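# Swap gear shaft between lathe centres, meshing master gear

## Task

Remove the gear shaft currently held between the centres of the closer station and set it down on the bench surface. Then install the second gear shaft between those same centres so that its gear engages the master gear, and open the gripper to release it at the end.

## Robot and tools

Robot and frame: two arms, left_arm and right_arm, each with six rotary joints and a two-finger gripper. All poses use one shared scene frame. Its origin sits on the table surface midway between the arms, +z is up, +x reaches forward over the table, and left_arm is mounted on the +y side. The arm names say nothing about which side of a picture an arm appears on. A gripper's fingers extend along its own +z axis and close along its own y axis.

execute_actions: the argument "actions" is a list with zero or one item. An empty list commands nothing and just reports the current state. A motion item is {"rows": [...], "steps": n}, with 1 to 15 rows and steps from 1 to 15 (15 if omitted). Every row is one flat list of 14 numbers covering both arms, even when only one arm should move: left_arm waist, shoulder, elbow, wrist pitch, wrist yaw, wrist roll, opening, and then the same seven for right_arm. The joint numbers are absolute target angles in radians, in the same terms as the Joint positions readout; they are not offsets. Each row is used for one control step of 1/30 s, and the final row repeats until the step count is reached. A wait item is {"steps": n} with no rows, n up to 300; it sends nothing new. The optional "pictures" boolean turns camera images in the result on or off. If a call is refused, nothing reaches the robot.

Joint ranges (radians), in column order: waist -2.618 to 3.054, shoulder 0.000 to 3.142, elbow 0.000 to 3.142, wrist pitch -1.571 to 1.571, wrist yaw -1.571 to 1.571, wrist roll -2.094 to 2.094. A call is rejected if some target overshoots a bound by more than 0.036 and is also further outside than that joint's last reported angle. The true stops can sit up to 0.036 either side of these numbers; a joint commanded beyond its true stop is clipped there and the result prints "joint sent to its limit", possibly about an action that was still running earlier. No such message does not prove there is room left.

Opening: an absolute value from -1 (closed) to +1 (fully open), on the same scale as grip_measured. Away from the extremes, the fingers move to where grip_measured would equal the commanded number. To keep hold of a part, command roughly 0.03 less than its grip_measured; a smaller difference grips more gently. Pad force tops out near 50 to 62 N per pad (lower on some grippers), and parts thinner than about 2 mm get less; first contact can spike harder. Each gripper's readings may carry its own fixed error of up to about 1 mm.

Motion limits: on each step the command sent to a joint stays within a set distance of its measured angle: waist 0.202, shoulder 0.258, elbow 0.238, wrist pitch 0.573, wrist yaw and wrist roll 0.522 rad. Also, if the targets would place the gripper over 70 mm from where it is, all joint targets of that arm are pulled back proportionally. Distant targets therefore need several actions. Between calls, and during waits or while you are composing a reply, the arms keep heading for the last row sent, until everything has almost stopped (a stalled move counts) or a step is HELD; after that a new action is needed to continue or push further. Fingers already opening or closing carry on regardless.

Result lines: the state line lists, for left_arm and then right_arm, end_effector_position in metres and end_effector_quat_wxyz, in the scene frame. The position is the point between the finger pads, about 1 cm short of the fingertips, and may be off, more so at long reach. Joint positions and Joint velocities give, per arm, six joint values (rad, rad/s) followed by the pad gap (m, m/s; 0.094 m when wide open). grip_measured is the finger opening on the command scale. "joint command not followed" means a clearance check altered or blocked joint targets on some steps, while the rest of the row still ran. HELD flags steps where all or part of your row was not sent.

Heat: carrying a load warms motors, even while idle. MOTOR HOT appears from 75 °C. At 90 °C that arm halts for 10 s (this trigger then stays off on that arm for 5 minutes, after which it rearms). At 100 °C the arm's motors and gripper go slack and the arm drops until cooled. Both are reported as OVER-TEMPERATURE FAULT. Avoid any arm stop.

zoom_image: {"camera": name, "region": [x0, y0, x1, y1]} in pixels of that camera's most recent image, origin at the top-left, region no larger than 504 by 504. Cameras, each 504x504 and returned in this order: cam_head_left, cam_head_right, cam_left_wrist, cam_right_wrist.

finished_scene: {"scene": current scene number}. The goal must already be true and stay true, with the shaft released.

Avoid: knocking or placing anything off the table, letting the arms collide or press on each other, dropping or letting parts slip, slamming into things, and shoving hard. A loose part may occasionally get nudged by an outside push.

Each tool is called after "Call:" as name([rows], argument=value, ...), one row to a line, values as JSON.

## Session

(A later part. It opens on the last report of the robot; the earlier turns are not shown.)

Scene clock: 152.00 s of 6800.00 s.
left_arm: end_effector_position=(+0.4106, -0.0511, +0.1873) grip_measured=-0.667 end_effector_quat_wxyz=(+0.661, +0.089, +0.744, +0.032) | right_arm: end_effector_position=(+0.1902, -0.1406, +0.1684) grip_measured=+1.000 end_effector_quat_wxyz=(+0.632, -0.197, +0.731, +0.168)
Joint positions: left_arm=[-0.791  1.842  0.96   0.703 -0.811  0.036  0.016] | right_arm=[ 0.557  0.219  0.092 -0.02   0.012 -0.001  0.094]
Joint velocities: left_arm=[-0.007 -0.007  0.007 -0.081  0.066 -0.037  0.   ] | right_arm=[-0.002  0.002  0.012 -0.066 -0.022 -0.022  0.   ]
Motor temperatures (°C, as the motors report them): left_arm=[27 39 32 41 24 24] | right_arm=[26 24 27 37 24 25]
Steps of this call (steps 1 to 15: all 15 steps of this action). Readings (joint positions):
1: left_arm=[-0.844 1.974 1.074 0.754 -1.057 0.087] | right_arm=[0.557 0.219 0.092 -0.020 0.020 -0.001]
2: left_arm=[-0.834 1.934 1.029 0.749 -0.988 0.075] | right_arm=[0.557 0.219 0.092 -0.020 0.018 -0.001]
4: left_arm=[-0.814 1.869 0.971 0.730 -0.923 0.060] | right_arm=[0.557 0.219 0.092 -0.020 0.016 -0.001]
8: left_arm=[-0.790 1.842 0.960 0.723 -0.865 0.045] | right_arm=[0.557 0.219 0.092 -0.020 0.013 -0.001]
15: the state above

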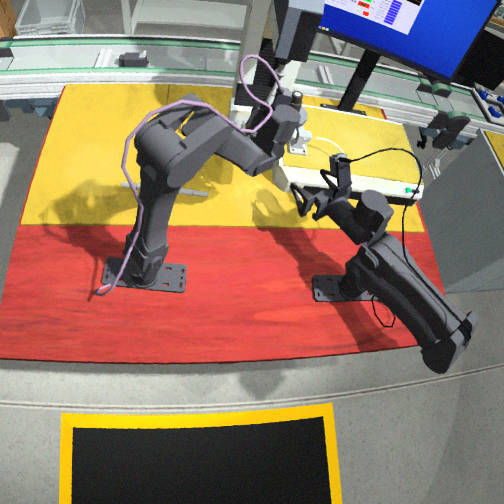

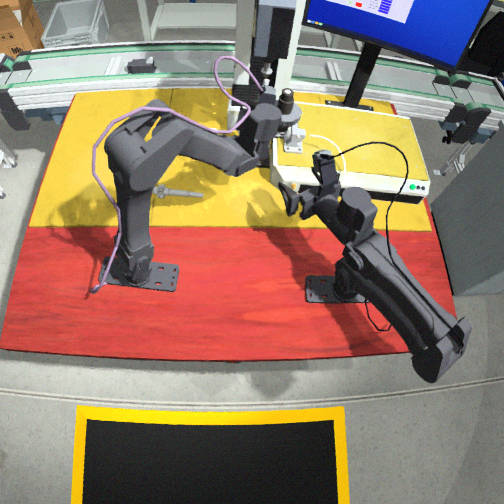

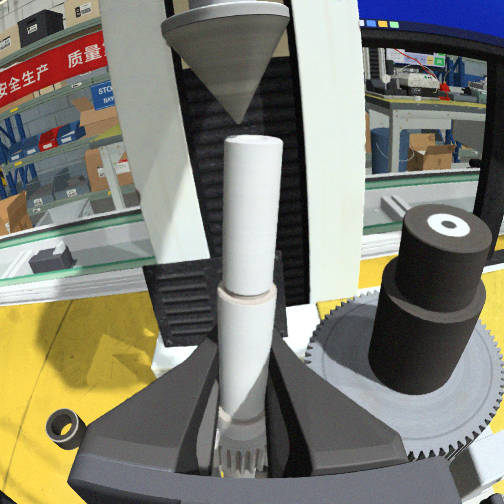

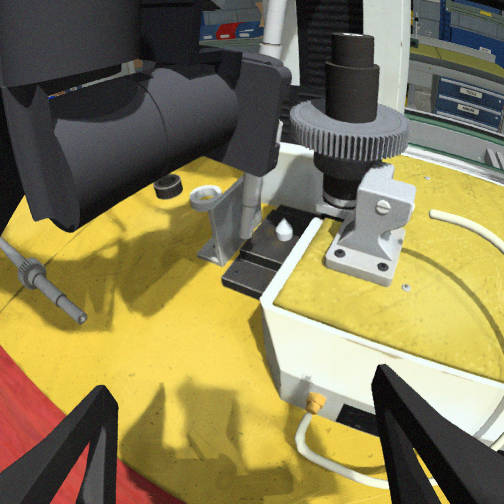

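Call:
execute_actions([
  {"rows":[[-0.81,1.79,0.925,0.755,-0.8,0,-0.76,-0.5,0.3,0.3,0,0,0,1],[-0.825,1.76,0.89,0.76,-0.8,-0.02,-0.76,-0.5,0.3,0.3,0,0,0,1],[-0.84,1.73,0.86,0.76,-0.8,-0.04,-0.76,-0.5,0.3,0.3,0,0,0,1],[-0.86,1.7,0.83,0.76,-0.8,-0.05,-0.76,-0.5,0.3,0.3,0,0,0,1]]},
], pictures=false)

Call:
execute_actions([
  {"rows":[[-0.98,1.45,0.7,0.65,-0.8,-0.05,-0.76,-0.5,0.3,0.3,0,0,0,1]]},
], pictures=false)

Call:
execute_actions([
  {"rows":[[-0.95,1.2,1.0,-0.6,0,0,-0.76,-0.5,0.3,0.3,0,0,0,1]]},
], pictures=false)

Call:
execute_actions([
  {"rows":[[-0.9,1.6,1.25,-1.2,0,0,-0.76,-0.5,0.3,0.3,0,0,0,1]]},
], pictures=false)

Call:
execute_actions([
  {"rows":[[-0.9,1.82,1.25,-0.98,0,0,-0.76,-0.5,0.3,0.3,0,0,0,1]]},
])

Scene clock: 165.03 s of 6800.00 s.
left_arm: end_effector_position=(+0.3690, -0.0570, +0.1806) grip_measured=-0.667 end_effector_quat_wxyz=(+0.653, +0.102, +0.750, -0.017) | right_arm: end_effector_position=(+0.1990, -0.3919, +0.2492) grip_measured=+1.000 end_effector_quat_wxyz=(+0.683, +0.170, +0.690, -0.169)
Joint positions: left_arm=[-0.863  1.739  0.826  0.703 -0.789 -0.042  0.016] | right_arm=[-0.457  0.291  0.281  0.     0.004 -0.001  0.094]
Joint velocities: left_arm=[ 0.007 -0.007 -0.012  0.037 -0.022 -0.081 -0.   ] | right_arm=[-1.067  0.012  0.017 -0.022  0.183  0.037  0.   ]
Motor temperatures (°C, as the motors report them): left_arm=[27 38 31 43 24 24] | right_arm=[26 24 27 37 24 25]
Steps of this call (steps 1 to 30: the robot went on to your last target; steps 31 to 90: nothing new was sent; then 9.53 s passed at rest; steps 91 to 105: all 15 steps of this action). Readings (joint positions):
91: left_arm=[-0.792 1.841 0.955 0.699 -0.797 0.030] | right_arm=[0.531 0.229 0.110 -0.033 -0.000 -0.002]
92: left_arm=[-0.795 1.833 0.941 0.700 -0.796 0.021] | right_arm=[0.473 0.254 0.142 -0.046 -0.003 -0.002]
94: left_arm=[-0.814 1.793 0.889 0.706 -0.795 0.000] | right_arm=[0.335 0.287 0.213 -0.042 -0.005 -0.002]
98: left_arm=[-0.860 1.740 0.826 0.703 -0.794 -0.027] | right_arm=[0.034 0.291 0.280 -0.000 -0.003 -0.001]
105: the state above

Scene clock: 165.53 s of 6800.00 s.
left_arm: end_effector_position=(+0.3055, -0.0547, +0.2146) grip_measured=-0.667 end_effector_quat_wxyz=(+0.656, +0.141, +0.738, -0.068) | right_arm: end_effector_position=(+0.1942, -0.4007, +0.2492) grip_measured=+1.000 end_effector_quat_wxyz=(+0.679, +0.183, +0.687, -0.182)
Joint positions: left_arm=[-0.986  1.469  0.685  0.599 -0.783 -0.046  0.016] | right_arm=[-0.494  0.291  0.281  0.     0.007 -0.001  0.094]
Joint velocities: left_arm=[-0.007 -0.012 -0.002 -0.037  0.007 -0.037 -0.001] | right_arm=[ 0.012 -0.017  0.007 -0.007 -0.051  0.095  0.   ]
Motor temperatures (°C, as the motors report them): left_arm=[27 38 31 43 24 24] | right_arm=[26 24 27 37 24 25]
Steps of this call (steps 1 to 15: all 15 steps of this action). Readings (joint positions):
1: left_arm=[-0.874 1.713 0.807 0.690 -0.784 -0.043] | right_arm=[-0.483 0.291 0.281 0.000 0.007 -0.001]
2: left_arm=[-0.896 1.656 0.763 0.662 -0.784 -0.044] | right_arm=[-0.492 0.291 0.281 0.000 0.007 -0.001]
4: left_arm=[-0.956 1.539 0.694 0.616 -0.788 -0.044] | right_arm=[-0.494 0.291 0.281 0.000 0.007 -0.001]
8: left_arm=[-0.990 1.469 0.685 0.617 -0.783 -0.046] | right_arm=[-0.494 0.291 0.281 0.000 0.007 -0.001]
15: the state above

Scene clock: 166.03 s of 6800.00 s.
left_arm: end_effector_position=(+0.1875, -0.0611, +0.1920) grip_measured=-0.667 end_effector_quat_wxyz=(+0.335, +0.454, +0.806, -0.177) | right_arm: end_effector_position=(+0.1942, -0.4007, +0.2492) grip_measured=+1.000 end_effector_quat_wxyz=(+0.679, +0.183, +0.687, -0.182)
Joint positions: left_arm=[-0.952  1.212  0.986 -0.569 -0.037 -0.01   0.016] | right_arm=[-0.494  0.291  0.281  0.     0.007 -0.001  0.094]
Joint velocities: left_arm=[-0.017  0.027 -0.066 -0.711  0.198 -0.007 -0.001] | right_arm=[-0.012 -0.007 -0.012 -0.066  0.066 -0.022  0.   ]
Motor temperatures (°C, as the motors report them): left_arm=[27 38 32 43 24 24] | right_arm=[26 24 27 37 24 25]
Steps of this call (steps 1 to 15: all 15 steps of this action). Readings (joint positions):
1: left_arm=[-0.979 1.447 0.706 0.516 -0.731 -0.042] | right_arm=[-0.494 0.291 0.281 0.000 0.007 -0.001]
2: left_arm=[-0.968 1.413 0.738 0.388 -0.648 -0.037] | right_arm=[-0.494 0.291 0.281 0.000 0.007 -0.001]
4: left_arm=[-0.954 1.335 0.829 0.140 -0.472 -0.027] | right_arm=[-0.494 0.291 0.281 0.000 0.007 -0.001]
8: left_arm=[-0.952 1.218 0.979 -0.243 -0.183 -0.018] | right_arm=[-0.494 0.291 0.281 0.000 0.007 -0.001]
15: the state above

Scene clock: 166.53 s of 6800.00 s.
left_arm: end_effector_position=(+0.1625, +0.0018, +0.0921) grip_measured=-0.667 end_effector_quat_wxyz=(+0.007, +0.477, +0.879, +0.002) | right_arm: end_effector_position=(+0.1942, -0.4007, +0.2492) grip_measured=+1.000 end_effector_quat_wxyz=(+0.679, +0.183, +0.687, -0.182)
Joint positions: left_arm=[-0.902  1.631  1.225 -1.155 -0.01  -0.007  0.016] | right_arm=[-0.494  0.291  0.281  0.     0.007 -0.001  0.094]
Joint velocities: left_arm=[-0.002 -0.022  0.012 -0.125 -0.051  0.037  0.   ] | right_arm=[-0.017  0.002  0.012  0.081  0.022 -0.051  0.   ]
Motor temperatures (°C, as the motors report them): left_arm=[27 38 32 43 24 24] | right_arm=[26 24 27 37 24 25]
Steps of this call (steps 1 to 15: all 15 steps of this action). Readings (joint positions):
1: left_arm=[-0.946 1.250 1.029 -0.667 -0.025 -0.010] | right_arm=[-0.494 0.291 0.281 0.000 0.007 -0.001]
2: left_arm=[-0.935 1.323 1.108 -0.795 -0.015 -0.010] | right_arm=[-0.494 0.291 0.281 0.000 0.007 -0.001]
4: left_arm=[-0.914 1.480 1.209 -0.928 -0.014 -0.008] | right_arm=[-0.494 0.291 0.281 0.000 0.007 -0.001]
8: left_arm=[-0.902 1.646 1.225 -1.054 -0.013 -0.007] | right_arm=[-0.494 0.291 0.281 0.000 0.007 -0.001]
15: the state above

Scene clock: 167.03 s of 6800.00 s.
left_arm: end_effector_position=(+0.1815, -0.0283, +0.0312) grip_measured=-0.667 end_effector_quat_wxyz=(-0.008, +0.477, +0.879, +0.009) | right_arm: end_effector_position=(+0.1942, -0.4007, +0.2492) grip_measured=+1.000 end_effector_quat_wxyz=(+0.679, +0.183, +0.687, -0.182)
Joint positions: left_arm=[-0.902  1.853  1.237 -0.977 -0.009 -0.006  0.016] | right_arm=[-0.494  0.291  0.281  0.     0.007 -0.001  0.094]
Joint velocities: left_arm=[ 0.002 -0.002  0.012 -0.051 -0.037  0.007  0.   ] | right_arm=[-0.007 -0.002  0.012 -0.037  0.066  0.051  0.   ]
Motor temperatures (°C, as the motors report them): left_arm=[27 38 32 42 24 24] | right_arm=[26 24 27 37 24 25]
Steps of this call (steps 1 to 15: all 15 steps of this action). Readings (joint positions):
1: left_arm=[-0.902 1.649 1.228 -1.152 -0.010 -0.006] | right_arm=[-0.494 0.291 0.281 0.000 0.007 -0.001]
2: left_arm=[-0.902 1.684 1.235 -1.136 -0.010 -0.006] | right_arm=[-0.494 0.291 0.281 0.000 0.007 -0.001]
4: left_arm=[-0.902 1.773 1.237 -1.066 -0.010 -0.006] | right_arm=[-0.494 0.291 0.281 0.000 0.007 -0.001]
8: left_arm=[-0.902 1.860 1.237 -0.995 -0.009 -0.006] | right_arm=[-0.494 0.291 0.281 0.000 0.007 -0.001]
15: the state above

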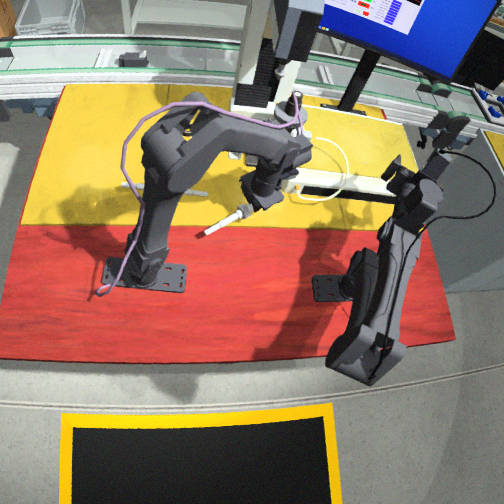

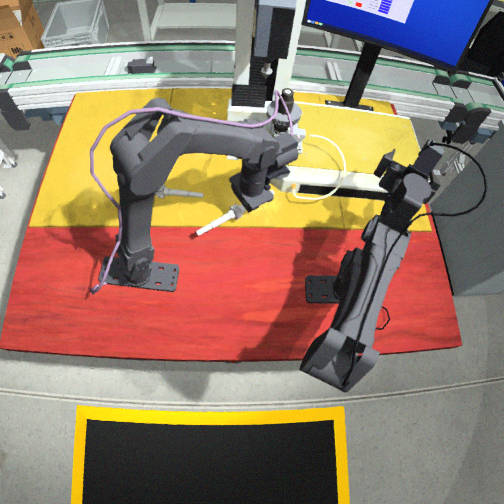

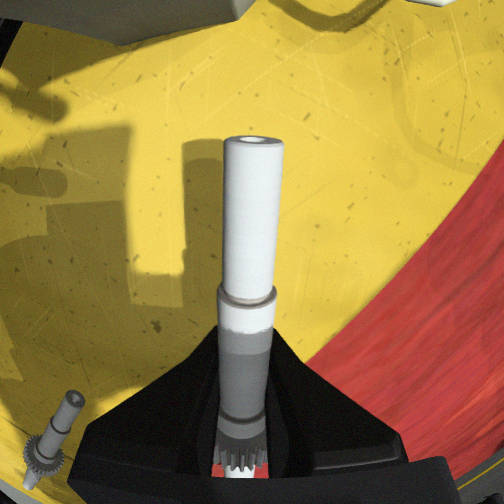

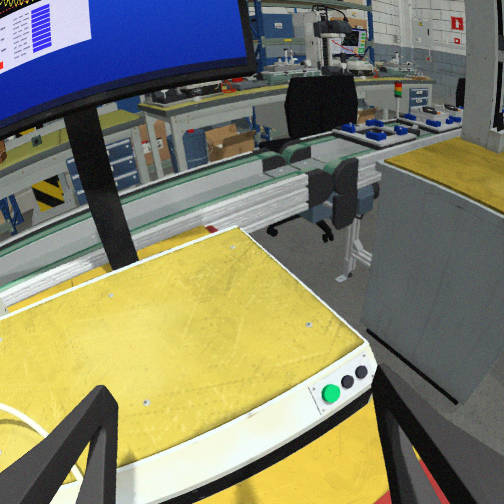

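Call:
execute_actions([
  {"rows":[[-0.87,1.84,1.25,-0.93,0,0.5,-0.76,-0.5,0.3,0.3,0,0,0,1]]},
], pictures=false)

Call:
execute_actions([
  {"rows":[[-0.87,1.892,1.25,-0.9,0,0.5,-0.76,-0.5,0.3,0.3,0,0,0,1]]},
], pictures=false)

Call:
execute_actions([
  {"rows":[[-0.87,1.892,1.25,-0.9,0,0.5,0,-0.5,0.3,0.3,0,0,0,1]],"steps":10},
], pictures=false)

Call:
execute_actions([
  {"rows":[[-0.87,1.65,1.25,-1.1,0,0.5,0,-0.5,0.3,0.3,0,0,0,1]],"steps":10},
], pictures=false)

Call:
execute_actions([
  {"rows":[[-0.2,1.49,1.01,-1.07,0,1.35,0.2,-0.5,0.3,0.3,0,0,0,1]]},
], pictures=false)

Call:
execute_actions([
  {"steps":12},
])

Scene clock: 177.13 s of 6800.00 s.
left_arm: end_effector_position=(+0.1942, -0.0331, +0.0312) grip_measured=-0.667 end_effector_quat_wxyz=(+0.010, +0.662, +0.749, -0.004) | right_arm: end_effector_position=(+0.1942, -0.4007, +0.2492) grip_measured=+1.000 end_effector_quat_wxyz=(+0.679, +0.183, +0.687, -0.182)
Joint positions: left_arm=[-0.872  1.853  1.237 -0.933  0.002  0.476  0.016] | right_arm=[-0.494  0.291  0.281  0.     0.007 -0.001  0.094]
Joint velocities: left_arm=[ 0.007 -0.017  0.007  0.051  0.022  0.139 -0.001] | right_arm=[ 0.002  0.027 -0.007 -0.007 -0.007  0.022  0.   ]
Motor temperatures (°C, as the motors report them): left_arm=[27 37 31 39 24 24] | right_arm=[26 24 27 37 24 25]
Steps of this call (steps 1 to 15: the robot went on to your last target; steps 16 to 90: nothing new was sent; then 6.60 s passed at rest; steps 91 to 105: all 15 steps of this action). Readings (joint positions):
91: left_arm=[-0.899 1.853 1.237 -0.973 0.000 0.067] | right_arm=[-0.494 0.291 0.281 0.000 0.007 -0.001]
92: left_arm=[-0.895 1.853 1.237 -0.968 0.002 0.155] | right_arm=[-0.494 0.291 0.281 0.000 0.007 -0.001]
94: left_arm=[-0.883 1.853 1.237 -0.953 0.002 0.278] | right_arm=[-0.494 0.291 0.281 0.000 0.007 -0.001]
98: left_arm=[-0.872 1.853 1.237 -0.936 0.002 0.407] | right_arm=[-0.494 0.291 0.281 0.000 0.007 -0.001]
105: the state above

Scene clock: 177.63 s of 6800.00 s.
left_arm: end_effector_position=(+0.1957, -0.0354, +0.0160) grip_measured=-0.667 end_effector_quat_wxyz=(+0.001, +0.668, +0.744, -0.001) | right_arm: end_effector_position=(+0.1942, -0.4007, +0.2492) grip_measured=+1.000 end_effector_quat_wxyz=(+0.679, +0.183, +0.687, -0.182)
Joint positions: left_arm=[-0.872  1.902  1.237 -0.903  0.002  0.492  0.016] | right_arm=[-0.494  0.291  0.281  0.     0.007 -0.001  0.094]
Joint velocities: left_arm=[-0.007 -0.007 -0.002 -0.051  0.007  0.066 -0.001] | right_arm=[ 0.007 -0.002  0.002  0.022  0.007  0.022  0.   ]
Motor temperatures (°C, as the motors report them): left_arm=[27 37 31 39 24 24] | right_arm=[26 24 27 37 24 25]
Steps of this call (steps 1 to 15: all 15 steps of this action). Readings (joint positions):
1: left_arm=[-0.872 1.857 1.237 -0.931 0.002 0.479] | right_arm=[-0.494 0.291 0.281 0.000 0.007 -0.001]
2: left_arm=[-0.872 1.863 1.237 -0.926 0.002 0.482] | right_arm=[-0.494 0.291 0.281 0.000 0.007 -0.001]
4: left_arm=[-0.872 1.882 1.237 -0.915 0.002 0.486] | right_arm=[-0.494 0.291 0.281 0.000 0.007 -0.001]
8: left_arm=[-0.872 1.902 1.237 -0.907 0.002 0.490] | right_arm=[-0.494 0.291 0.281 0.000 0.007 -0.001]
15: the state above

Scene clock: 177.97 s of 6800.00 s.
left_arm: end_effector_position=(+0.1957, -0.0354, +0.0160) grip_measured=-0.002 end_effector_quat_wxyz=(+0.001, +0.669, +0.744, -0.001) | right_arm: end_effector_position=(+0.1942, -0.4007, +0.2492) grip_measured=+1.000 end_effector_quat_wxyz=(+0.679, +0.183, +0.687, -0.182)
Joint positions: left_arm=[-0.872  1.902  1.237 -0.903  0.002  0.494  0.047] | right_arm=[-0.494  0.291  0.281  0.     0.007 -0.001  0.094]
Joint velocities: left_arm=[-0.017  0.007 -0.007  0.007  0.007  0.022  0.001] | right_arm=[ 0.002  0.002  0.012  0.051 -0.037 -0.066  0.   ]
Motor temperatures (°C, as the motors report them): left_arm=[27 37 31 39 24 24] | right_arm=[26 24 27 37 24 25]
Steps of this call (steps 1 to 10: all 10 steps of this action). Readings (joint positions):
1: left_arm=[-0.872 1.902 1.237 -0.903 0.002 0.493] | right_arm=[-0.494 0.291 0.281 0.000 0.007 -0.001]
2: left_arm=[-0.872 1.902 1.237 -0.903 0.002 0.493] | right_arm=[-0.494 0.291 0.281 0.000 0.007 -0.001]
4: left_arm=[-0.872 1.902 1.237 -0.903 0.002 0.493] | right_arm=[-0.494 0.291 0.281 0.000 0.007 -0.001]
8: left_arm=[-0.872 1.902 1.237 -0.903 0.002 0.494] | right_arm=[-0.494 0.291 0.281 0.000 0.007 -0.001]
10: the state above

Scene clock: 178.30 s of 6800.00 s.
left_arm: end_effector_position=(+0.1862, -0.0214, +0.1003) grip_measured=-0.002 end_effector_quat_wxyz=(+0.066, +0.667, +0.742, -0.017) | right_arm: end_effector_position=(+0.1942, -0.4007, +0.2492) grip_measured=+1.000 end_effector_quat_wxyz=(+0.679, +0.183, +0.687, -0.182)
Joint positions: left_arm=[-0.872  1.631  1.249 -1.052  0.002  0.494  0.047] | right_arm=[-0.494  0.291  0.281  0.     0.007 -0.001  0.094]
Joint velocities: left_arm=[-0.012  0.115 -0.012 -0.286 -0.022 -0.11  -0.001] | right_arm=[ 0.007 -0.017 -0.002 -0.007  0.007 -0.037  0.   ]
Motor temperatures (°C, as the motors report them): left_arm=[27 37 31 39 24 24] | right_arm=[26 24 27 37 24 25]
Steps of this call (steps 1 to 10: all 10 steps of this action). Readings (joint positions):
1: left_arm=[-0.872 1.883 1.235 -0.912 0.002 0.494] | right_arm=[-0.494 0.291 0.281 0.000 0.007 -0.001]
2: left_arm=[-0.872 1.848 1.231 -0.941 0.002 0.494] | right_arm=[-0.494 0.291 0.281 0.000 0.007 -0.001]
4: left_arm=[-0.872 1.742 1.231 -0.994 0.002 0.494] | right_arm=[-0.494 0.291 0.281 0.000 0.007 -0.001]
8: left_arm=[-0.872 1.628 1.249 -1.040 0.002 0.494] | right_arm=[-0.494 0.291 0.281 0.000 0.007 -0.001]
10: the state above

Scene clock: 178.80 s of 6800.00 s.
left_arm: end_effector_position=(+0.2527, +0.1716, +0.0723) grip_measured=+0.198 end_effector_quat_wxyz=(+0.011, +0.714, +0.700, +0.014) | right_arm: end_effector_position=(+0.1942, -0.4007, +0.2492) grip_measured=+1.000 end_effector_quat_wxyz=(+0.679, +0.183, +0.687, -0.182)
Joint positions: left_arm=[-0.192  1.512  1.025 -1.052 -0.014  1.299  0.056] | right_arm=[-0.494  0.291  0.281  0.     0.007 -0.001  0.094]
Joint velocities: left_arm=[-0.051 -0.032 -0.002 -0.007  0.022  0.33   0.   ] | right_arm=[-0.007  0.017  0.012  0.037  0.022 -0.066  0.   ]
Motor temperatures (°C, as the motors report them): left_arm=[27 37 31 39 24 24] | right_arm=[26 24 27 37 24 25]
Steps of this call (steps 1 to 15: all 15 steps of this action). Readings (joint positions):
1: left_arm=[-0.854 1.618 1.220 -1.032 0.012 0.559] | right_arm=[-0.494 0.291 0.281 0.000 0.007 -0.001]
2: left_arm=[-0.813 1.589 1.167 -1.018 0.018 0.642] | right_arm=[-0.494 0.291 0.281 0.000 0.007 -0.001]
4: left_arm=[-0.681 1.538 1.075 -1.031 0.016 0.830] | right_arm=[-0.494 0.291 0.281 0.000 0.007 -0.001]
8: left_arm=[-0.373 1.518 1.025 -1.052 0.006 1.133] | right_arm=[-0.494 0.291 0.281 0.000 0.007 -0.001]
15: the state above

Scene clock: 179.20 s of 6800.00 s.
left_arm: end_effector_position=(+0.2526, +0.1712, +0.0724) grip_measured=+0.198 end_effector_quat_wxyz=(+0.011, +0.729, +0.685, +0.014) | right_arm: end_effector_position=(+0.1942, -0.4007, +0.2492) grip_measured=+1.000 end_effector_quat_wxyz=(+0.679, +0.183, +0.687, -0.182)
Joint positions: left_arm=[-0.193  1.512  1.025 -1.052 -0.014  1.341  0.056] | right_arm=[-0.494  0.291  0.281  0.     0.007 -0.001  0.094]
Joint velocities: left_arm=[ 0.002 -0.002 -0.007 -0.051 -0.037 -0.007 -0.   ] | right_arm=[-0.007  0.002  0.002  0.081 -0.095  0.007  0.   ]
Motor temperatures (°C, as the motors report them): left_arm=[27 37 31 39 24 24] | right_arm=[26 24 27 37 24 25]
Steps of this call (steps 1 to 12: the robot went on to your last target). Readings (joint positions):
1: left_arm=[-0.193 1.512 1.025 -1.052 -0.014 1.308] | right_arm=[-0.494 0.291 0.281 0.000 0.007 -0.001]
2: left_arm=[-0.193 1.512 1.025 -1.052 -0.014 1.315] | right_arm=[-0.494 0.291 0.281 0.000 0.007 -0.001]
4: left_arm=[-0.193 1.512 1.025 -1.052 -0.014 1.326] | right_arm=[-0.494 0.291 0.281 0.000 0.007 -0.001]
8: left_arm=[-0.193 1.512 1.025 -1.052 -0.014 1.337] | right_arm=[-0.494 0.291 0.281 0.000 0.007 -0.001]
12: the state above

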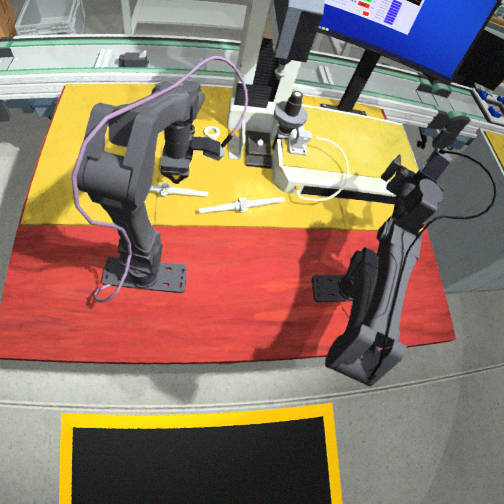

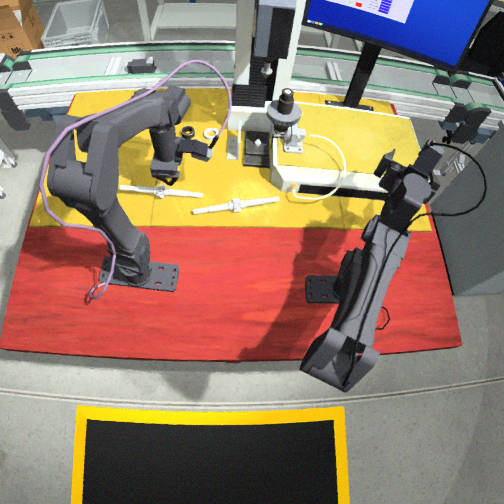

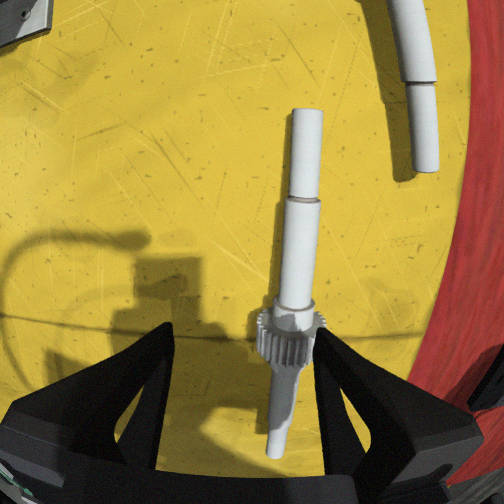

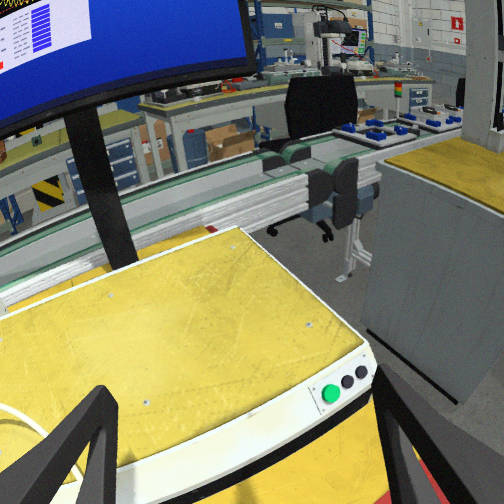

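Call:
execute_actions([
  {"rows":[[-0.27,1.52,0.9,-0.97,0,1.32,0.1,-0.5,0.3,0.3,0,0,0,1]]},
], pictures=false)

Call:
execute_actions([
  {"rows":[[-0.27,1.57,0.822,-0.825,0,1.32,0,-0.5,0.3,0.3,0,0,0,1]]},
])

Call:
execute_actions([
  {"rows":[[-0.27,1.57,0.822,-0.825,0,1.32,-0.76,-0.5,0.3,0.3,0,0,0,1]]},
])

Scene clock: 188.33 s of 6800.00 s.
left_arm: end_effector_position=(+0.2263, +0.1598, +0.0440) grip_measured=+0.102 end_effector_quat_wxyz=(-0.011, +0.750, +0.662, -0.000) | right_arm: end_effector_position=(+0.1942, -0.4007, +0.2492) grip_measured=+1.000 end_effector_quat_wxyz=(+0.679, +0.183, +0.687, -0.182)
Joint positions: left_arm=[-0.269  1.514  0.91  -0.986 -0.01   1.327  0.052] | right_arm=[-0.494  0.291  0.281  0.     0.007 -0.001  0.094]
Joint velocities: left_arm=[-0.012 -0.007 -0.002  0.037 -0.022 -0.037 -0.001] | right_arm=[-0.002 -0.012 -0.002  0.022  0.037 -0.022  0.   ]
Motor temperatures (°C, as the motors report them): left_arm=[27 35 31 37 24 24] | right_arm=[26 24 27 37 24 25]
Steps of this call (steps 1 to 30: the robot went on to your last target; steps 31 to 90: nothing new was sent; then 5.63 s passed at rest; steps 91 to 105: all 15 steps of this action). Readings (joint positions):
91: left_arm=[-0.202 1.510 1.011 -1.034 -0.017 1.341] | right_arm=[-0.494 0.291 0.281 0.000 0.007 -0.001]
92: left_arm=[-0.222 1.509 0.986 -1.013 -0.017 1.337] | right_arm=[-0.494 0.291 0.281 0.000 0.007 -0.001]
94: left_arm=[-0.258 1.512 0.936 -1.001 -0.013 1.334] | right_arm=[-0.494 0.291 0.281 0.000 0.007 -0.001]
98: left_arm=[-0.269 1.514 0.910 -0.999 -0.010 1.330] | right_arm=[-0.494 0.291 0.281 0.000 0.007 -0.001]
105: the state above

Scene clock: 188.83 s of 6800.00 s.
left_arm: end_effector_position=(+0.2305, +0.1582, +0.0157) grip_measured=+0.002 end_effector_quat_wxyz=(-0.003, +0.749, +0.662, +0.004) | right_arm: end_effector_position=(+0.1942, -0.4007, +0.2492) grip_measured=+1.000 end_effector_quat_wxyz=(+0.679, +0.183, +0.687, -0.182)
Joint positions: left_arm=[-0.269  1.564  0.835 -0.844 -0.01   1.326  0.047] | right_arm=[-0.494  0.291  0.281  0.     0.007 -0.001  0.094]
Joint velocities: left_arm=[-0.002 -0.012  0.012  0.051 -0.007  0.007 -0.   ] | right_arm=[ 0.017 -0.002 -0.007 -0.066 -0.081 -0.051  0.   ]
Motor temperatures (°C, as the motors report them): left_arm=[27 35 31 37 24 24] | right_arm=[26 24 27 37 24 25]
Steps of this call (steps 1 to 15: all 15 steps of this action). Readings (joint positions):
1: left_arm=[-0.269 1.516 0.900 -0.966 -0.010 1.327] | right_arm=[-0.494 0.291 0.281 0.000 0.007 -0.001]
2: left_arm=[-0.269 1.522 0.884 -0.934 -0.010 1.327] | right_arm=[-0.494 0.291 0.281 0.000 0.007 -0.001]
4: left_arm=[-0.269 1.545 0.856 -0.897 -0.010 1.327] | right_arm=[-0.494 0.291 0.281 0.000 0.007 -0.001]
8: left_arm=[-0.269 1.564 0.835 -0.870 -0.010 1.327] | right_arm=[-0.494 0.291 0.281 0.000 0.007 -0.001]
15: the state above

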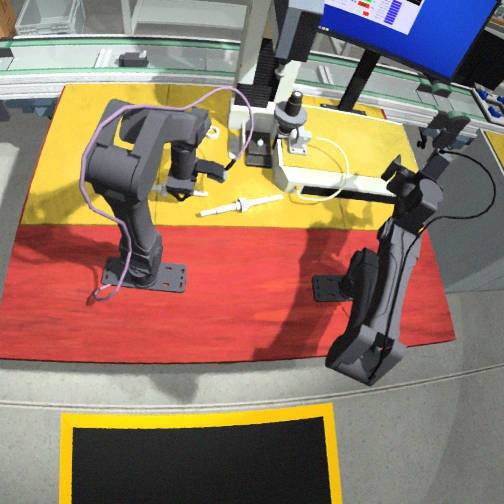

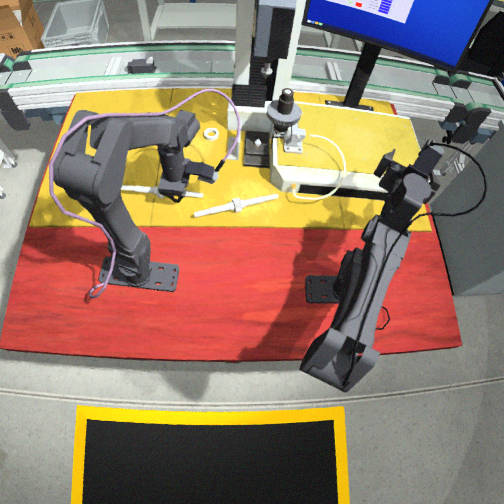

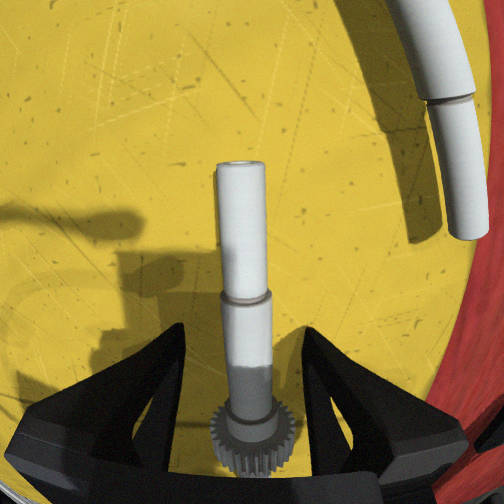

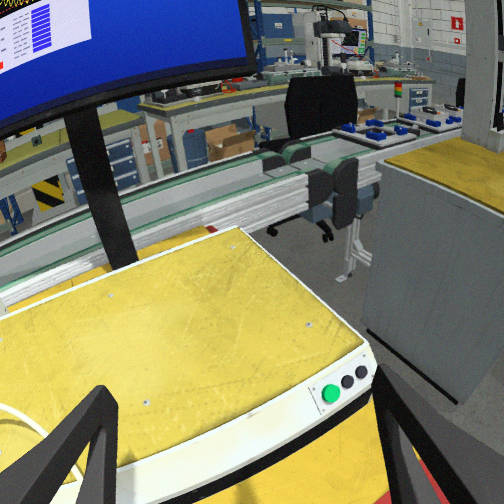

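Scene clock: 189.33 s of 6800.00 s.
left_arm: end_effector_position=(+0.2318, +0.1573, +0.0156) grip_measured=-0.664 end_effector_quat_wxyz=(-0.000, +0.748, +0.663, +0.005) | right_arm: end_effector_position=(+0.1942, -0.4007, +0.2492) grip_measured=+1.000 end_effector_quat_wxyz=(+0.679, +0.183, +0.687, -0.182)
Joint positions: left_arm=[-0.269  1.564  0.834 -0.838 -0.008  1.324  0.016] | right_arm=[-0.494  0.291  0.281  0.     0.007 -0.001  0.094]
Joint velocities: left_arm=[ 0.007 -0.012  0.002  0.007  0.007  0.037  0.   ] | right_arm=[ 0.002 -0.022  0.017 -0.022  0.022  0.051  0.   ]
Motor temperatures (°C, as the motors report them): left_arm=[27 35 31 37 24 24] | right_arm=[26 24 27 37 24 25]
Steps of this call (steps 1 to 15: all 15 steps of this action). Readings (joint positions):
1: left_arm=[-0.269 1.564 0.835 -0.843 -0.010 1.326] | right_arm=[-0.494 0.291 0.281 0.000 0.007 -0.001]
2: left_arm=[-0.269 1.564 0.835 -0.842 -0.010 1.326] | right_arm=[-0.494 0.291 0.281 0.000 0.007 -0.001]
4: left_arm=[-0.269 1.564 0.834 -0.842 -0.009 1.326] | right_arm=[-0.494 0.291 0.281 0.000 0.007 -0.001]
8: left_arm=[-0.269 1.564 0.834 -0.838 -0.008 1.324] | right_arm=[-0.494 0.291 0.281 0.000 0.007 -0.001]
15: the state above

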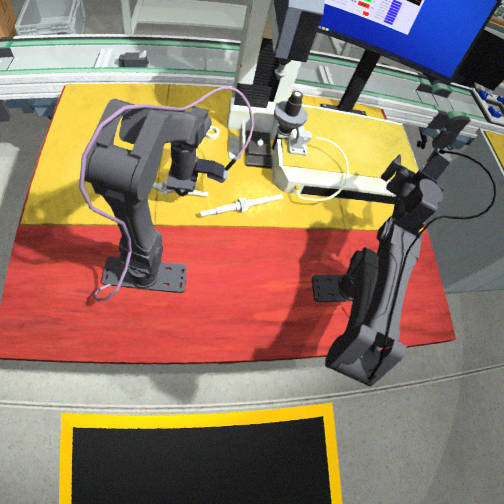

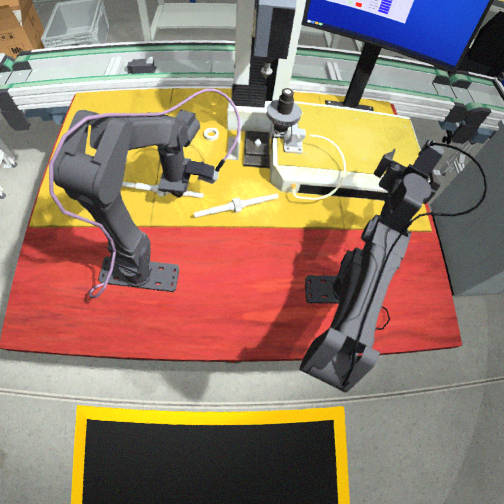

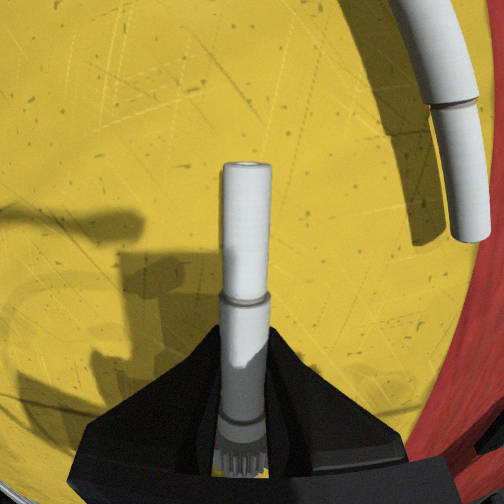

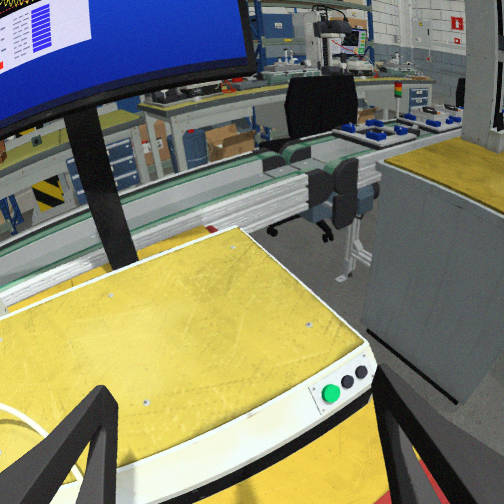

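Call:
execute_actions([
  {"rows":[[-0.27,1.57,0.822,-0.825,0,1.32,-0.3,-0.5,0.3,0.3,0,0,0,1],[-0.27,1.57,0.822,-0.825,0,1.32,-0.3,-0.5,0.3,0.3,0,0,0,1],[-0.27,1.57,0.822,-0.825,0,1.32,-0.3,-0.5,0.3,0.3,0,0,0,1],[-0.338,1.6,0.855,-0.85,-0.11,1.255,-0.3,-0.5,0.3,0.3,0,0,0,1]]},
], pictures=false)

Call:
execute_actions([
  {"rows":[[-0.338,1.6,0.855,-0.85,-0.11,1.255,-0.76,-0.5,0.3,0.3,0,0,0,1]],"steps":12},
], pictures=false)

Call:
execute_actions([
  {"rows":[[-0.338,1.3,1.05,-1.0,0,1.255,-0.76,-0.5,0.3,0.3,0,0,0,1]]},
], pictures=false)

Call:
execute_actions([
  {"rows":[[-0.95,1.15,1.0,-0.5,0,0,-0.76,-0.5,0.3,0.3,0,0,0,1]]},
], pictures=false)

Call:
execute_actions([
  {"rows":[[-0.98,1.3,0.7,0.65,-0.8,0,-0.76,-0.5,0.3,0.3,0,0,0,1]]},
], pictures=false)

Call:
execute_actions([
  {"rows":[[-0.86,1.71,0.85,0.78,-0.8,0,-0.76,-0.5,0.3,0.3,0,0,0,1]]},
], pictures=false)

Call:
execute_actions([
  {"steps":15},
])

Scene clock: 201.30 s of 6800.00 s.
left_arm: end_effector_position=(+0.2310, +0.1568, +0.0136) grip_measured=-0.302 end_effector_quat_wxyz=(-0.023, +0.750, +0.659, +0.040) | right_arm: end_effector_position=(+0.1942, -0.4007, +0.2492) grip_measured=+1.000 end_effector_quat_wxyz=(+0.679, +0.183, +0.687, -0.182)
Joint positions: left_arm=[-0.334  1.578  0.836 -0.839 -0.093  1.266  0.033] | right_arm=[-0.494  0.291  0.281  0.     0.007 -0.001  0.094]
Joint velocities: left_arm=[-0.027 -0.007 -0.012  0.051  0.007 -0.051  0.   ] | right_arm=[ 0.002 -0.002 -0.012 -0.051 -0.051 -0.051  0.   ]
Motor temperatures (°C, as the motors report them): left_arm=[27 33 31 36 24 24] | right_arm=[26 24 28 37 24 25]
Steps of this call (steps 1 to 15: the robot went on to your last target; steps 16 to 90: nothing new was sent; then 8.47 s passed at rest; steps 91 to 105: all 15 steps of this action). Readings (joint positions):
91: left_arm=[-0.269 1.564 0.834 -0.838 -0.008 1.324] | right_arm=[-0.494 0.291 0.281 0.000 0.007 -0.001]
92: left_arm=[-0.269 1.564 0.834 -0.837 -0.008 1.324] | right_arm=[-0.494 0.291 0.281 0.000 0.007 -0.001]
94: left_arm=[-0.278 1.566 0.834 -0.837 -0.026 1.314] | right_arm=[-0.494 0.291 0.281 0.000 0.007 -0.001]
98: left_arm=[-0.332 1.578 0.836 -0.839 -0.072 1.283] | right_arm=[-0.494 0.291 0.281 0.000 0.007 -0.001]
105: the state above

Scene clock: 201.70 s of 6800.00 s.
left_arm: end_effector_position=(+0.2312, +0.1576, +0.0133) grip_measured=-0.661 end_effector_quat_wxyz=(-0.025, +0.749, +0.661, +0.042) | right_arm: end_effector_position=(+0.1942, -0.4007, +0.2492) grip_measured=+1.000 end_effector_quat_wxyz=(+0.679, +0.183, +0.687, -0.182)
Joint positions: left_arm=[-0.335  1.58   0.836 -0.839 -0.098  1.262  0.016] | right_arm=[-0.494  0.291  0.281  0.     0.007 -0.001  0.094]
Joint velocities: left_arm=[-0.012 -0.002 -0.002  0.022 -0.051 -0.022 -0.001] | right_arm=[-0.007 -0.002  0.007 -0.022  0.022 -0.007  0.   ]
Motor temperatures (°C, as the motors report them): left_arm=[27 33 31 36 24 24] | right_arm=[26 24 28 37 24 25]
Steps of this call (steps 1 to 12: all 12 steps of this action). Readings (joint positions):
1: left_arm=[-0.334 1.578 0.836 -0.839 -0.094 1.265] | right_arm=[-0.494 0.291 0.281 0.000 0.007 -0.001]
2: left_arm=[-0.334 1.579 0.836 -0.839 -0.096 1.262] | right_arm=[-0.494 0.291 0.281 0.000 0.007 -0.001]
4: left_arm=[-0.335 1.580 0.836 -0.839 -0.098 1.262] | right_arm=[-0.494 0.291 0.281 0.000 0.007 -0.001]
8: left_arm=[-0.335 1.580 0.836 -0.839 -0.098 1.262] | right_arm=[-0.494 0.291 0.281 0.000 0.007 -0.001]
12: the state above

Scene clock: 202.20 s of 6800.00 s.
left_arm: end_effector_position=(+0.2613, +0.1244, +0.1316) grip_measured=-0.661 end_effector_quat_wxyz=(+0.147, +0.739, +0.655, +0.064) | right_arm: end_effector_position=(+0.1942, -0.4007, +0.2492) grip_measured=+1.000 end_effector_quat_wxyz=(+0.679, +0.183, +0.687, -0.182)
Joint positions: left_arm=[-0.335  1.305  1.04  -0.983  0.001  1.258  0.016] | right_arm=[-0.494  0.291  0.281  0.     0.007 -0.001  0.094]
Joint velocities: left_arm=[-0.007  0.002 -0.002 -0.286 -0.022  0.022  0.   ] | right_arm=[-0.007 -0.002 -0.017  0.037 -0.007  0.051  0.   ]
Motor temperatures (°C, as the motors report them): left_arm=[27 33 31 36 24 24] | right_arm=[26 24 28 37 24 25]
Steps of this call (steps 1 to 15: all 15 steps of this action). Readings (joint positions):
1: left_arm=[-0.335 1.568 0.847 -0.852 -0.091 1.262] | right_arm=[-0.494 0.291 0.281 0.000 0.007 -0.001]
2: left_arm=[-0.335 1.543 0.862 -0.878 -0.077 1.261] | right_arm=[-0.494 0.291 0.281 0.000 0.007 -0.001]
4: left_arm=[-0.335 1.464 0.907 -0.915 -0.046 1.260] | right_arm=[-0.494 0.291 0.281 0.000 0.007 -0.001]
8: left_arm=[-0.335 1.327 1.017 -0.943 -0.014 1.259] | right_arm=[-0.494 0.291 0.281 0.000 0.007 -0.001]
15: the state above

Scene clock: 202.70 s of 6800.00 s.
left_arm: end_effector_position=(+0.1722, -0.0681, +0.2028) grip_measured=-0.661 end_effector_quat_wxyz=(+0.343, +0.528, +0.753, -0.187) | right_arm: end_effector_position=(+0.1942, -0.4007, +0.2492) grip_measured=+1.000 end_effector_quat_wxyz=(+0.679, +0.183, +0.687, -0.182)
Joint positions: left_arm=[-0.963  1.187  0.994 -0.574  0.035  0.146  0.016] | right_arm=[-0.494  0.291  0.281  0.     0.007 -0.001  0.094]
Joint velocities: left_arm=[ 0.076 -0.012 -0.022 -0.022 -0.154 -0.974  0.   ] | right_arm=[-0.022 -0.022 -0.007  0.037 -0.066  0.051  0.   ]
Motor temperatures (°C, as the motors report them): left_arm=[27 33 31 36 24 24] | right_arm=[26 24 28 37 24 25]
Steps of this call (steps 1 to 15: all 15 steps of this action). Readings (joint positions):
1: left_arm=[-0.355 1.294 1.029 -0.956 -0.015 1.199] | right_arm=[-0.494 0.291 0.281 0.000 0.007 -0.001]
2: left_arm=[-0.395 1.276 1.010 -0.910 -0.030 1.127] | right_arm=[-0.494 0.291 0.281 0.000 0.007 -0.001]
4: left_arm=[-0.497 1.243 0.995 -0.827 -0.028 0.981] | right_arm=[-0.494 0.291 0.281 0.000 0.007 -0.001]
8: left_arm=[-0.738 1.202 0.994 -0.676 -0.023 0.645] | right_arm=[-0.494 0.291 0.281 0.000 0.007 -0.001]
15: the state above

Scene clock: 203.20 s of 6800.00 s.
left_arm: end_effector_position=(+0.2901, -0.0449, +0.2058) grip_measured=-0.661 end_effector_quat_wxyz=(+0.620, +0.220, +0.751, -0.051) | right_arm: end_effector_position=(+0.1942, -0.4007, +0.2492) grip_measured=+1.000 end_effector_quat_wxyz=(+0.679, +0.183, +0.687, -0.182)
Joint positions: left_arm=[-0.976  1.346  0.657  0.393 -0.686  0.013  0.016] | right_arm=[-0.494  0.291  0.281  0.     0.007 -0.001  0.094]
Joint velocities: left_arm=[-0.012  0.002  0.002  1.077 -0.505 -0.007 -0.001] | right_arm=[-0.002 -0.017  0.007 -0.022  0.037 -0.095  0.   ]
Motor temperatures (°C, as the motors report them): left_arm=[27 34 31 37 24 24] | right_arm=[26 24 28 37 24 25]
Steps of this call (steps 1 to 15: all 15 steps of this action). Readings (joint positions):
1: left_arm=[-0.970 1.192 0.954 -0.501 -0.025 0.113] | right_arm=[-0.494 0.291 0.281 0.000 0.007 -0.001]
2: left_arm=[-0.979 1.202 0.891 -0.371 -0.119 0.092] | right_arm=[-0.494 0.291 0.281 0.000 0.007 -0.001]
4: left_arm=[-0.981 1.266 0.771 -0.138 -0.302 0.059] | right_arm=[-0.494 0.291 0.281 0.000 0.007 -0.001]
8: left_arm=[-0.976 1.345 0.665 0.096 -0.542 0.033] | right_arm=[-0.494 0.291 0.281 0.000 0.007 -0.001]
15: the state above

Scene clock: 203.70 s of 6800.00 s.
left_arm: end_effector_position=(+0.3717, -0.0579, +0.1800) grip_measured=-0.661 end_effector_quat_wxyz=(+0.650, +0.124, +0.750, -0.004) | right_arm: end_effector_position=(+0.1942, -0.4007, +0.2492) grip_measured=+1.000 end_effector_quat_wxyz=(+0.679, +0.183, +0.687, -0.182)
Joint positions: left_arm=[-0.855  1.74   0.834  0.688 -0.771  0.004  0.016] | right_arm=[-0.494  0.291  0.281  0.     0.007 -0.001  0.094]
Joint velocities: left_arm=[ 0.012  0.002  0.007  0.051  0.022 -0.081  0.   ] | right_arm=[-0.012  0.027  0.007 -0.022  0.066  0.007  0.   ]
Motor temperatures (°C, as the motors report them): left_arm=[27 34 31 37 24 24] | right_arm=[26 24 28 37 24 25]
Steps of this call (steps 1 to 15: all 15 steps of this action). Readings (joint positions):
1: left_arm=[-0.965 1.374 0.676 0.434 -0.703 0.011] | right_arm=[-0.494 0.291 0.281 0.000 0.007 -0.001]
2: left_arm=[-0.940 1.442 0.723 0.489 -0.719 0.010] | right_arm=[-0.494 0.291 0.281 0.000 0.007 -0.001]
4: left_arm=[-0.885 1.607 0.819 0.609 -0.738 0.007] | right_arm=[-0.494 0.291 0.281 0.000 0.007 -0.001]
8: left_arm=[-0.854 1.740 0.834 0.677 -0.759 0.005] | right_arm=[-0.494 0.291 0.281 0.000 0.007 -0.001]
15: the state above

Scene clock: 204.20 s of 6800.00 s.
left_arm: end_effector_position=(+0.3718, -0.0574, +0.1804) grip_measured=-0.661 end_effector_quat_wxyz=(+0.650, +0.123, +0.750, -0.004) | right_arm: end_effector_position=(+0.1942, -0.4007, +0.2492) grip_measured=+1.000 end_effector_quat_wxyz=(+0.679, +0.183, +0.687, -0.182)
Joint positions: left_arm=[-0.855  1.74   0.834  0.689 -0.774  0.004  0.016] | right_arm=[-0.494  0.291  0.281  0.     0.007 -0.001  0.094]
Joint velocities: left_arm=[-0.007  0.002  0.002 -0.022  0.007 -0.022  0.   ] | right_arm=[-0.007 -0.002 -0.002 -0.066 -0.007 -0.037  0.   ]
Motor temperatures (°C, as the motors report them): left_arm=[27 34 31 37 24 24] | right_arm=[26 24 28 37 24 25]
Steps of this call (steps 1 to 15: the robot went on to your last target). Readings (joint positions):
1: left_arm=[-0.855 1.740 0.834 0.688 -0.771 0.004] | right_arm=[-0.494 0.291 0.281 0.000 0.007 -0.001]
2: left_arm=[-0.855 1.740 0.834 0.688 -0.772 0.004] | right_arm=[-0.494 0.291 0.281 0.000 0.007 -0.001]
4: left_arm=[-0.855 1.740 0.834 0.689 -0.773 0.004] | right_arm=[-0.494 0.291 0.281 0.000 0.007 -0.001]
8: left_arm=[-0.855 1.740 0.834 0.689 -0.773 0.004] | right_arm=[-0.494 0.291 0.281 0.000 0.007 -0.001]
15: the state above
All arms were judged still, so your last target was given up. Only a new action makes them travel on or press farther. Fingers that are still opening or closing keep moving.

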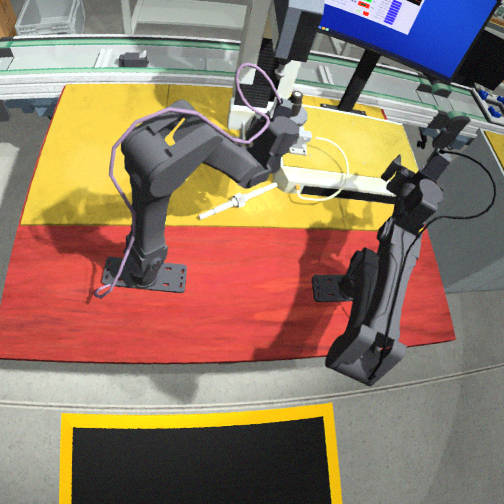

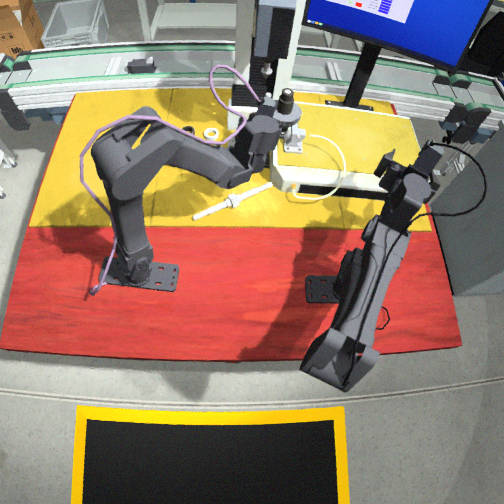

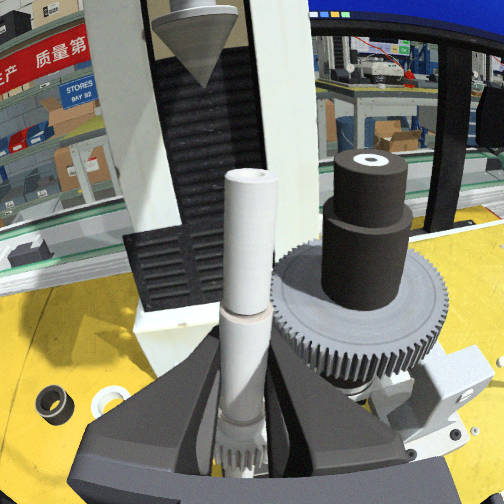

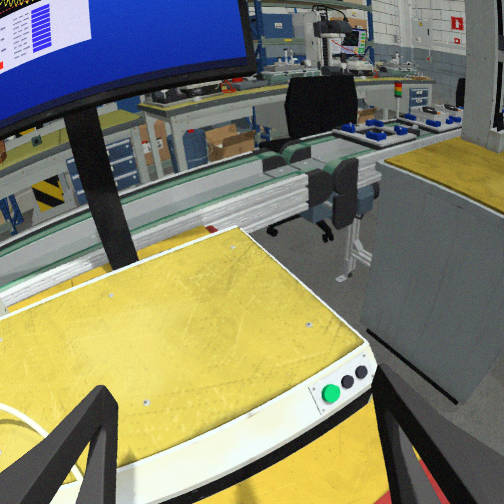

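Call:
execute_actions([
  {"rows":[[-0.83,1.74,0.9,0.81,-0.83,0,-0.76,0,0.2,0.1,0,0,0,1]]},
], pictures=false)

Call:
execute_actions([
  {"rows":[[-0.795,1.815,0.978,0.81,-0.83,0,-0.76,0.55,0.2,0.1,0.15,0,0,1]]},
])

Scene clock: 210.87 s of 6800.00 s.
left_arm: end_effector_position=(+0.3817, -0.0484, +0.1886) grip_measured=-0.661 end_effector_quat_wxyz=(+0.661, +0.096, +0.744, +0.005) | right_arm: end_effector_position=(+0.2258, -0.2774, +0.1686) grip_measured=+1.000 end_effector_quat_wxyz=(+0.654, +0.010, +0.756, -0.008)
Joint positions: left_arm=[-0.834  1.75   0.85   0.716 -0.804  0.003  0.016] | right_arm=[-0.006  0.219  0.092 -0.018 -0.002  0.001  0.094]
Joint velocities: left_arm=[ 0.002 -0.012  0.007  0.007 -0.007 -0.051 -0.001] | right_arm=[ 0.012 -0.002 -0.007 -0.066  0.022  0.022  0.   ]
Motor temperatures (°C, as the motors report them): left_arm=[27 35 31 40 24 24] | right_arm=[26 24 28 37 24 25]
Steps of this call (steps 1 to 185: nothing new was sent; steps 186 to 200: all 15 steps of this action). Readings (joint positions):
186: left_arm=[-0.853 1.741 0.836 0.692 -0.777 0.004] | right_arm=[-0.463 0.280 0.259 0.018 0.019 0.001]
187: left_arm=[-0.851 1.745 0.839 0.695 -0.780 0.004] | right_arm=[-0.394 0.250 0.220 0.032 0.020 0.001]
189: left_arm=[-0.842 1.749 0.847 0.704 -0.788 0.004] | right_arm=[-0.243 0.219 0.145 0.024 0.015 0.001]
193: left_arm=[-0.834 1.750 0.850 0.715 -0.802 0.004] | right_arm=[-0.019 0.219 0.092 -0.020 -0.001 0.001]
200: the state above

Scene clock: 211.37 s of 6800.00 s.
left_arm: end_effector_position=(+0.4027, -0.0515, +0.1852) grip_measured=-0.661 end_effector_quat_wxyz=(+0.662, +0.081, +0.745, +0.016) | right_arm: end_effector_position=(+0.1927, -0.1395, +0.2037) grip_measured=+1.000 end_effector_quat_wxyz=(+0.681, -0.183, +0.684, +0.185)
Joint positions: left_arm=[-0.804  1.826  0.929  0.716 -0.811  0.001  0.016] | right_arm=[ 0.545  0.219  0.092  0.124 -0.004  0.003  0.094]
Joint velocities: left_arm=[ 0.007 -0.007 -0.032 -0.022  0.022 -0.11  -0.003] | right_arm=[ 0.007 -0.007  0.012 -0.007 -0.007 -0.037  0.   ]
Motor temperatures (°C, as the motors report them): left_arm=[27 35 32 40 24 24] | right_arm=[26 24 28 37 24 25]
Steps of this call (steps 1 to 15: all 15 steps of this action). Readings (joint positions):
1: left_arm=[-0.831 1.760 0.862 0.716 -0.808 0.003] | right_arm=[0.026 0.219 0.092 -0.004 0.012 0.003]
2: left_arm=[-0.825 1.780 0.886 0.716 -0.811 0.003] | right_arm=[0.095 0.219 0.092 0.017 0.013 0.003]
4: left_arm=[-0.810 1.815 0.921 0.716 -0.811 0.003] | right_arm=[0.246 0.219 0.092 0.062 0.010 0.003]
8: left_arm=[-0.804 1.826 0.929 0.716 -0.811 0.002] | right_arm=[0.510 0.219 0.092 0.104 -0.001 0.003]
15: the state above

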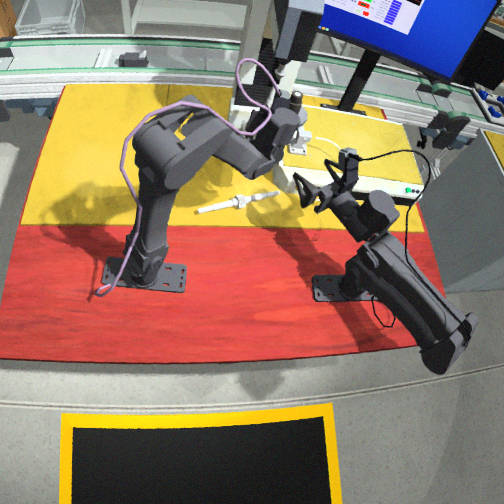

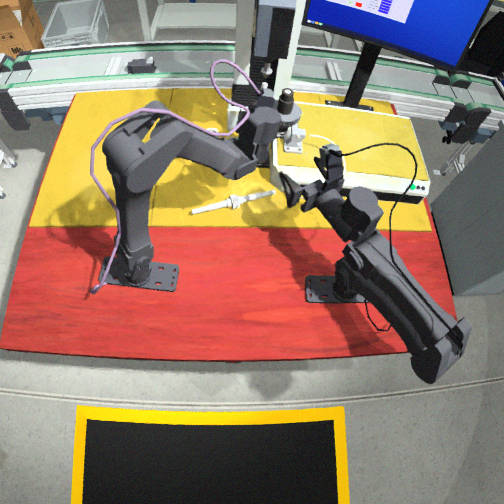

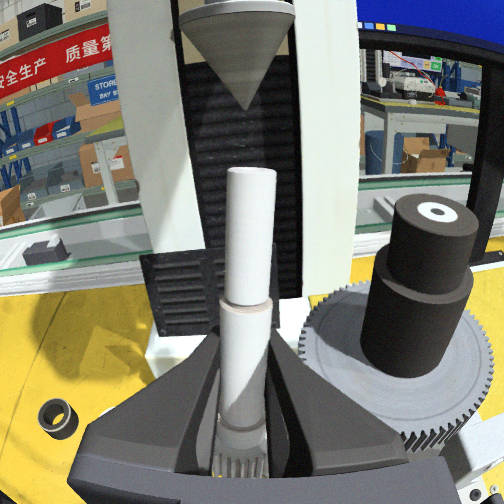

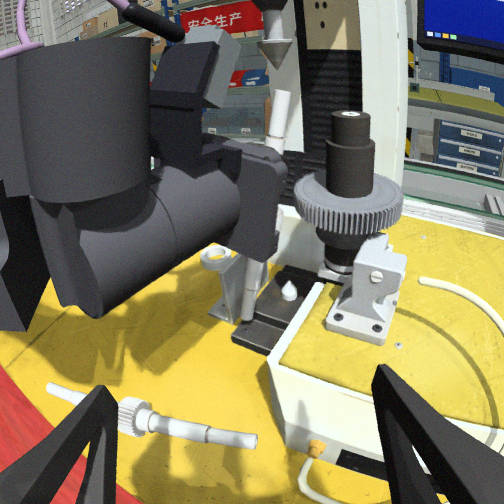

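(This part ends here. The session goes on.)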